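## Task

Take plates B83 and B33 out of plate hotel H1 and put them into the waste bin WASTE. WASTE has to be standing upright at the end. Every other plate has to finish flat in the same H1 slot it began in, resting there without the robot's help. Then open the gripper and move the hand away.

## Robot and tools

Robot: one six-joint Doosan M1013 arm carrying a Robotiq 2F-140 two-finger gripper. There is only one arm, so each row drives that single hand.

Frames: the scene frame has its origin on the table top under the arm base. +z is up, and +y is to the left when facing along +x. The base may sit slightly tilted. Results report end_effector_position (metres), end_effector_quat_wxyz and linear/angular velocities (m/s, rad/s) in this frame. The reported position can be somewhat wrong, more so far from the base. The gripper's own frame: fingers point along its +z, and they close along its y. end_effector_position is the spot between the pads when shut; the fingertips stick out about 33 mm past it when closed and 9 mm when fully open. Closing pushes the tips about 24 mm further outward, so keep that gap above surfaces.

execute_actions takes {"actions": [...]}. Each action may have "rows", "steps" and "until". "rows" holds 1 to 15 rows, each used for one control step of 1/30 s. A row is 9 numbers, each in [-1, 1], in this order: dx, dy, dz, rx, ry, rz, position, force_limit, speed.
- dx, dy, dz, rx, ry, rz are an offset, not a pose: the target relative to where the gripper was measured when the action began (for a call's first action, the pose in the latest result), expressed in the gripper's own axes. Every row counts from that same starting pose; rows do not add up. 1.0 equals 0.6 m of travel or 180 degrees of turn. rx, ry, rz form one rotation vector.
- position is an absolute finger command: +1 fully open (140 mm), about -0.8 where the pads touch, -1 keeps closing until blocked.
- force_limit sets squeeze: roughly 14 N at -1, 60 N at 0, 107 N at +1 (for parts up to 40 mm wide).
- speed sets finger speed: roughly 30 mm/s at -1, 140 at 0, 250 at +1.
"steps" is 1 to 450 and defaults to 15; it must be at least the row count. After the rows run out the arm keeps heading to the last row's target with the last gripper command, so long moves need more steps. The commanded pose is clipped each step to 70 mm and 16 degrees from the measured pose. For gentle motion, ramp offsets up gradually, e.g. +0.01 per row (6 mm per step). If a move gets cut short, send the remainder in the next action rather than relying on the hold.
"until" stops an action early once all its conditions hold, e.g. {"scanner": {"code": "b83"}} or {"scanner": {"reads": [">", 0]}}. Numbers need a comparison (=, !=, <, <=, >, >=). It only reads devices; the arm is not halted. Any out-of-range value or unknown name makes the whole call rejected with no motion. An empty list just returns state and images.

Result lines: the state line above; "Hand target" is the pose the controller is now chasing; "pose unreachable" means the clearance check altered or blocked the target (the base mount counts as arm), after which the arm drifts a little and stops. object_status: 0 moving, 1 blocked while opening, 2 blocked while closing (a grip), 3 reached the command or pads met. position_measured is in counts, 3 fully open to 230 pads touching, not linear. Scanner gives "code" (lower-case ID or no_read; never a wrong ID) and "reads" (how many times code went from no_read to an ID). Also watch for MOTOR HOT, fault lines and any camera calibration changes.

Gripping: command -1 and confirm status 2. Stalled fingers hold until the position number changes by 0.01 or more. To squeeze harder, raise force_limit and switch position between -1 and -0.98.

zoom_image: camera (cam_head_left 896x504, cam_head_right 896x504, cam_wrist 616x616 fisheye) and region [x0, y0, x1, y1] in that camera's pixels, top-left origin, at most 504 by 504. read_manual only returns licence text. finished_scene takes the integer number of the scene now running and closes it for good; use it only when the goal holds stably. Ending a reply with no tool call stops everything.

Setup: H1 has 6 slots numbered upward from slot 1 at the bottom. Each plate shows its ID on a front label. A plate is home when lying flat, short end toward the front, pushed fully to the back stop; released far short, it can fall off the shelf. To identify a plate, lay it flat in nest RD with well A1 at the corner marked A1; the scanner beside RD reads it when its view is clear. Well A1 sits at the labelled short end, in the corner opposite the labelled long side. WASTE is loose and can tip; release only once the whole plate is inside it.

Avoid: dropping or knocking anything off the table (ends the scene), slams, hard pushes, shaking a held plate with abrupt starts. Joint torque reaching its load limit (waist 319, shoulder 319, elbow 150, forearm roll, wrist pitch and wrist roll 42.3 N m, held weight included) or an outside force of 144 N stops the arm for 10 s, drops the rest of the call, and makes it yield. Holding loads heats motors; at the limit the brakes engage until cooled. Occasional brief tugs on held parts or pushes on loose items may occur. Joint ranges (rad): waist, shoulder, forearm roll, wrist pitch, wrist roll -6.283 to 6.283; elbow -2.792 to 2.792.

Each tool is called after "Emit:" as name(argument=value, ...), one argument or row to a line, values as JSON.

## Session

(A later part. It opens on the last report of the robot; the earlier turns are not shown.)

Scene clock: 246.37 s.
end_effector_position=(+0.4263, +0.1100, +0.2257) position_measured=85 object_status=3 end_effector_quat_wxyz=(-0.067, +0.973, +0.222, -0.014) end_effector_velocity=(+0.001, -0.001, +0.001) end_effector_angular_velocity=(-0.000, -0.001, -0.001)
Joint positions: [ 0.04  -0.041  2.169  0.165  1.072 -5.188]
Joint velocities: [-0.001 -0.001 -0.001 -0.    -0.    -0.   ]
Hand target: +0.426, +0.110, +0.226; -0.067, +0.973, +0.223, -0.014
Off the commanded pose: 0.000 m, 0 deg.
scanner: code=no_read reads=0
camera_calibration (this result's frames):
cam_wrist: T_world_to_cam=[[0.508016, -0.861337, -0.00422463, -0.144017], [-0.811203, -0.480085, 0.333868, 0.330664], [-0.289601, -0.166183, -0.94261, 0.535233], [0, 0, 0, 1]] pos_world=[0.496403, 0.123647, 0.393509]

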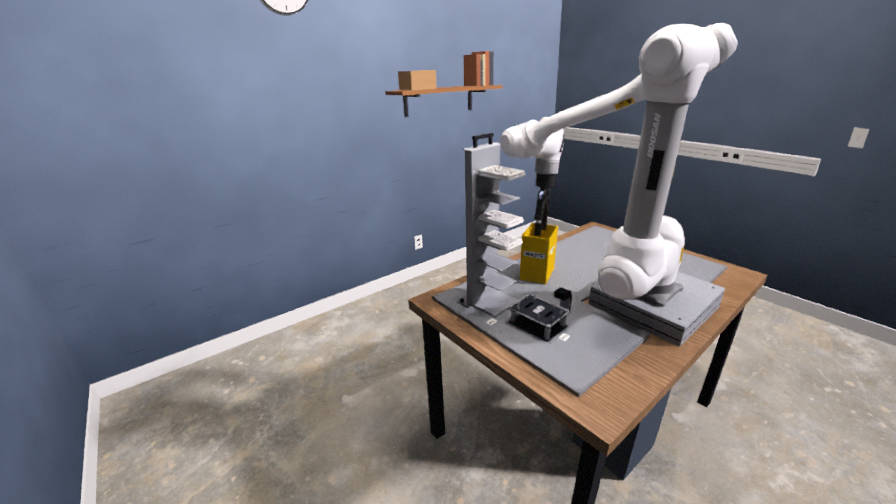

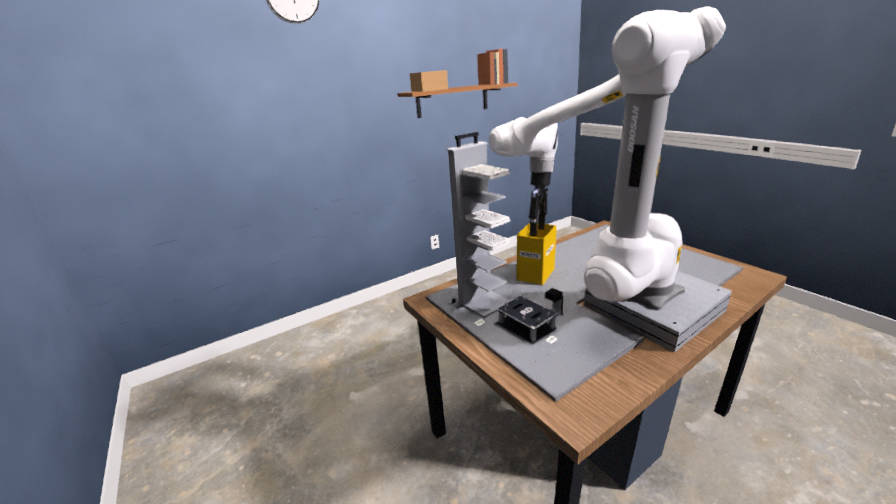

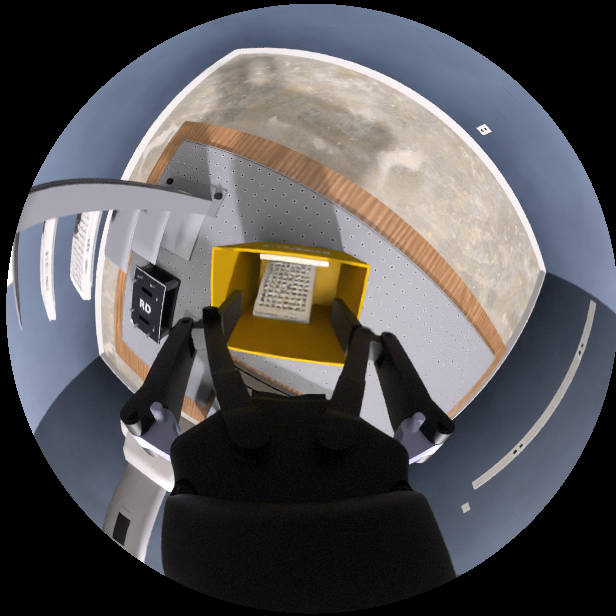

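Emit:
execute_actions(
  actions=[
    {"rows":[[0,0,-0.2,0,0,0,0.35,0,0]],"steps":20},
  ],
)

Emit:
finished_scene(
  scene=1,
)

Scene clock: 251.73 s.
end_effector_position=(+0.4330, +0.0950, +0.3445) position_measured=85 object_status=3 end_effector_quat_wxyz=(-0.067, +0.973, +0.222, -0.014) end_effector_velocity=(+0.001, -0.001, -0.001) end_effector_angular_velocity=(-0.000, +0.001, -0.001)
Joint positions: [ 0.002 -0.126  2.01   0.147  1.317 -5.184]
Joint velocities: [-0.002  0.002 -0.    -0.    -0.    -0.001]
Hand target: +0.433, +0.095, +0.345; -0.067, +0.973, +0.222, -0.014
Off the commanded pose: 0.000 m, 0 deg.
scanner: code=no_read reads=0
camera_calibration (this result's frames):
cam_wrist: T_world_to_cam=[[0.508029, -0.861331, -0.00406618, -0.159842], [-0.811189, -0.480031, 0.333981, 0.289125], [-0.28962, -0.166373, -0.942571, 0.646691], [0, 0, 0, 1]] pos_world=[0.503034, 0.108704, 0.512341]

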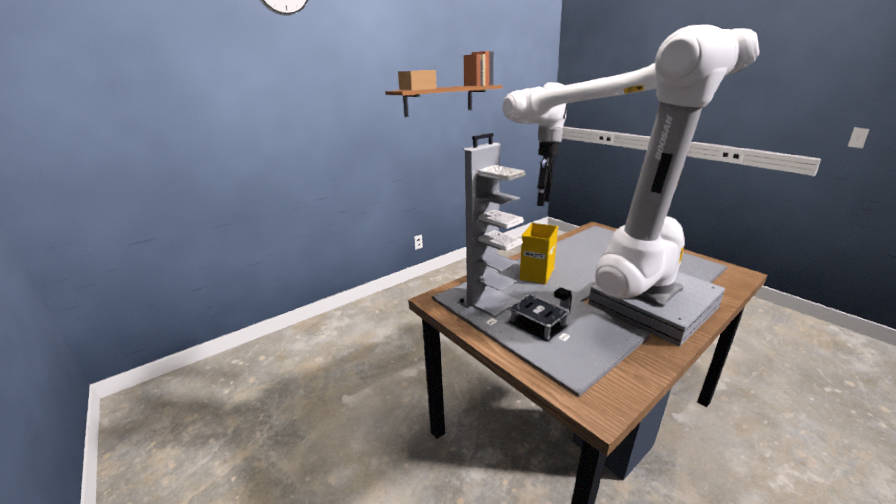

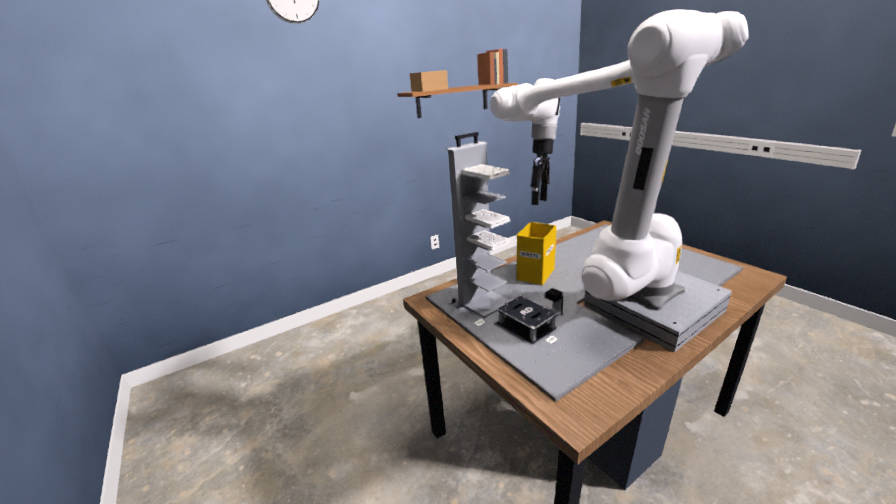

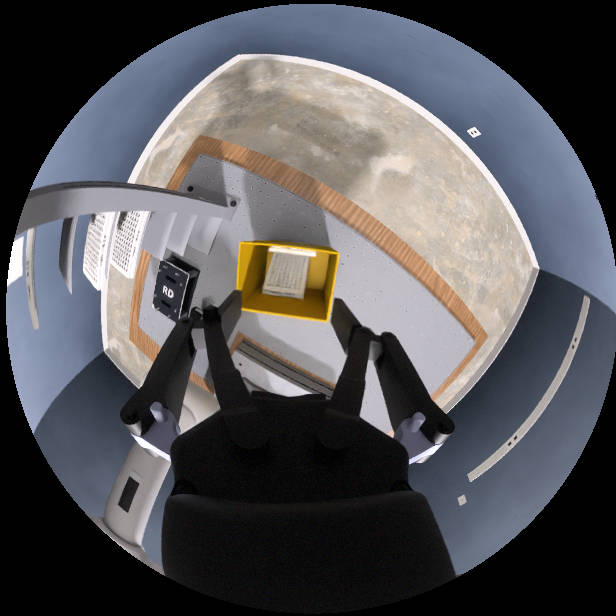

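The scene is finished: the task was done.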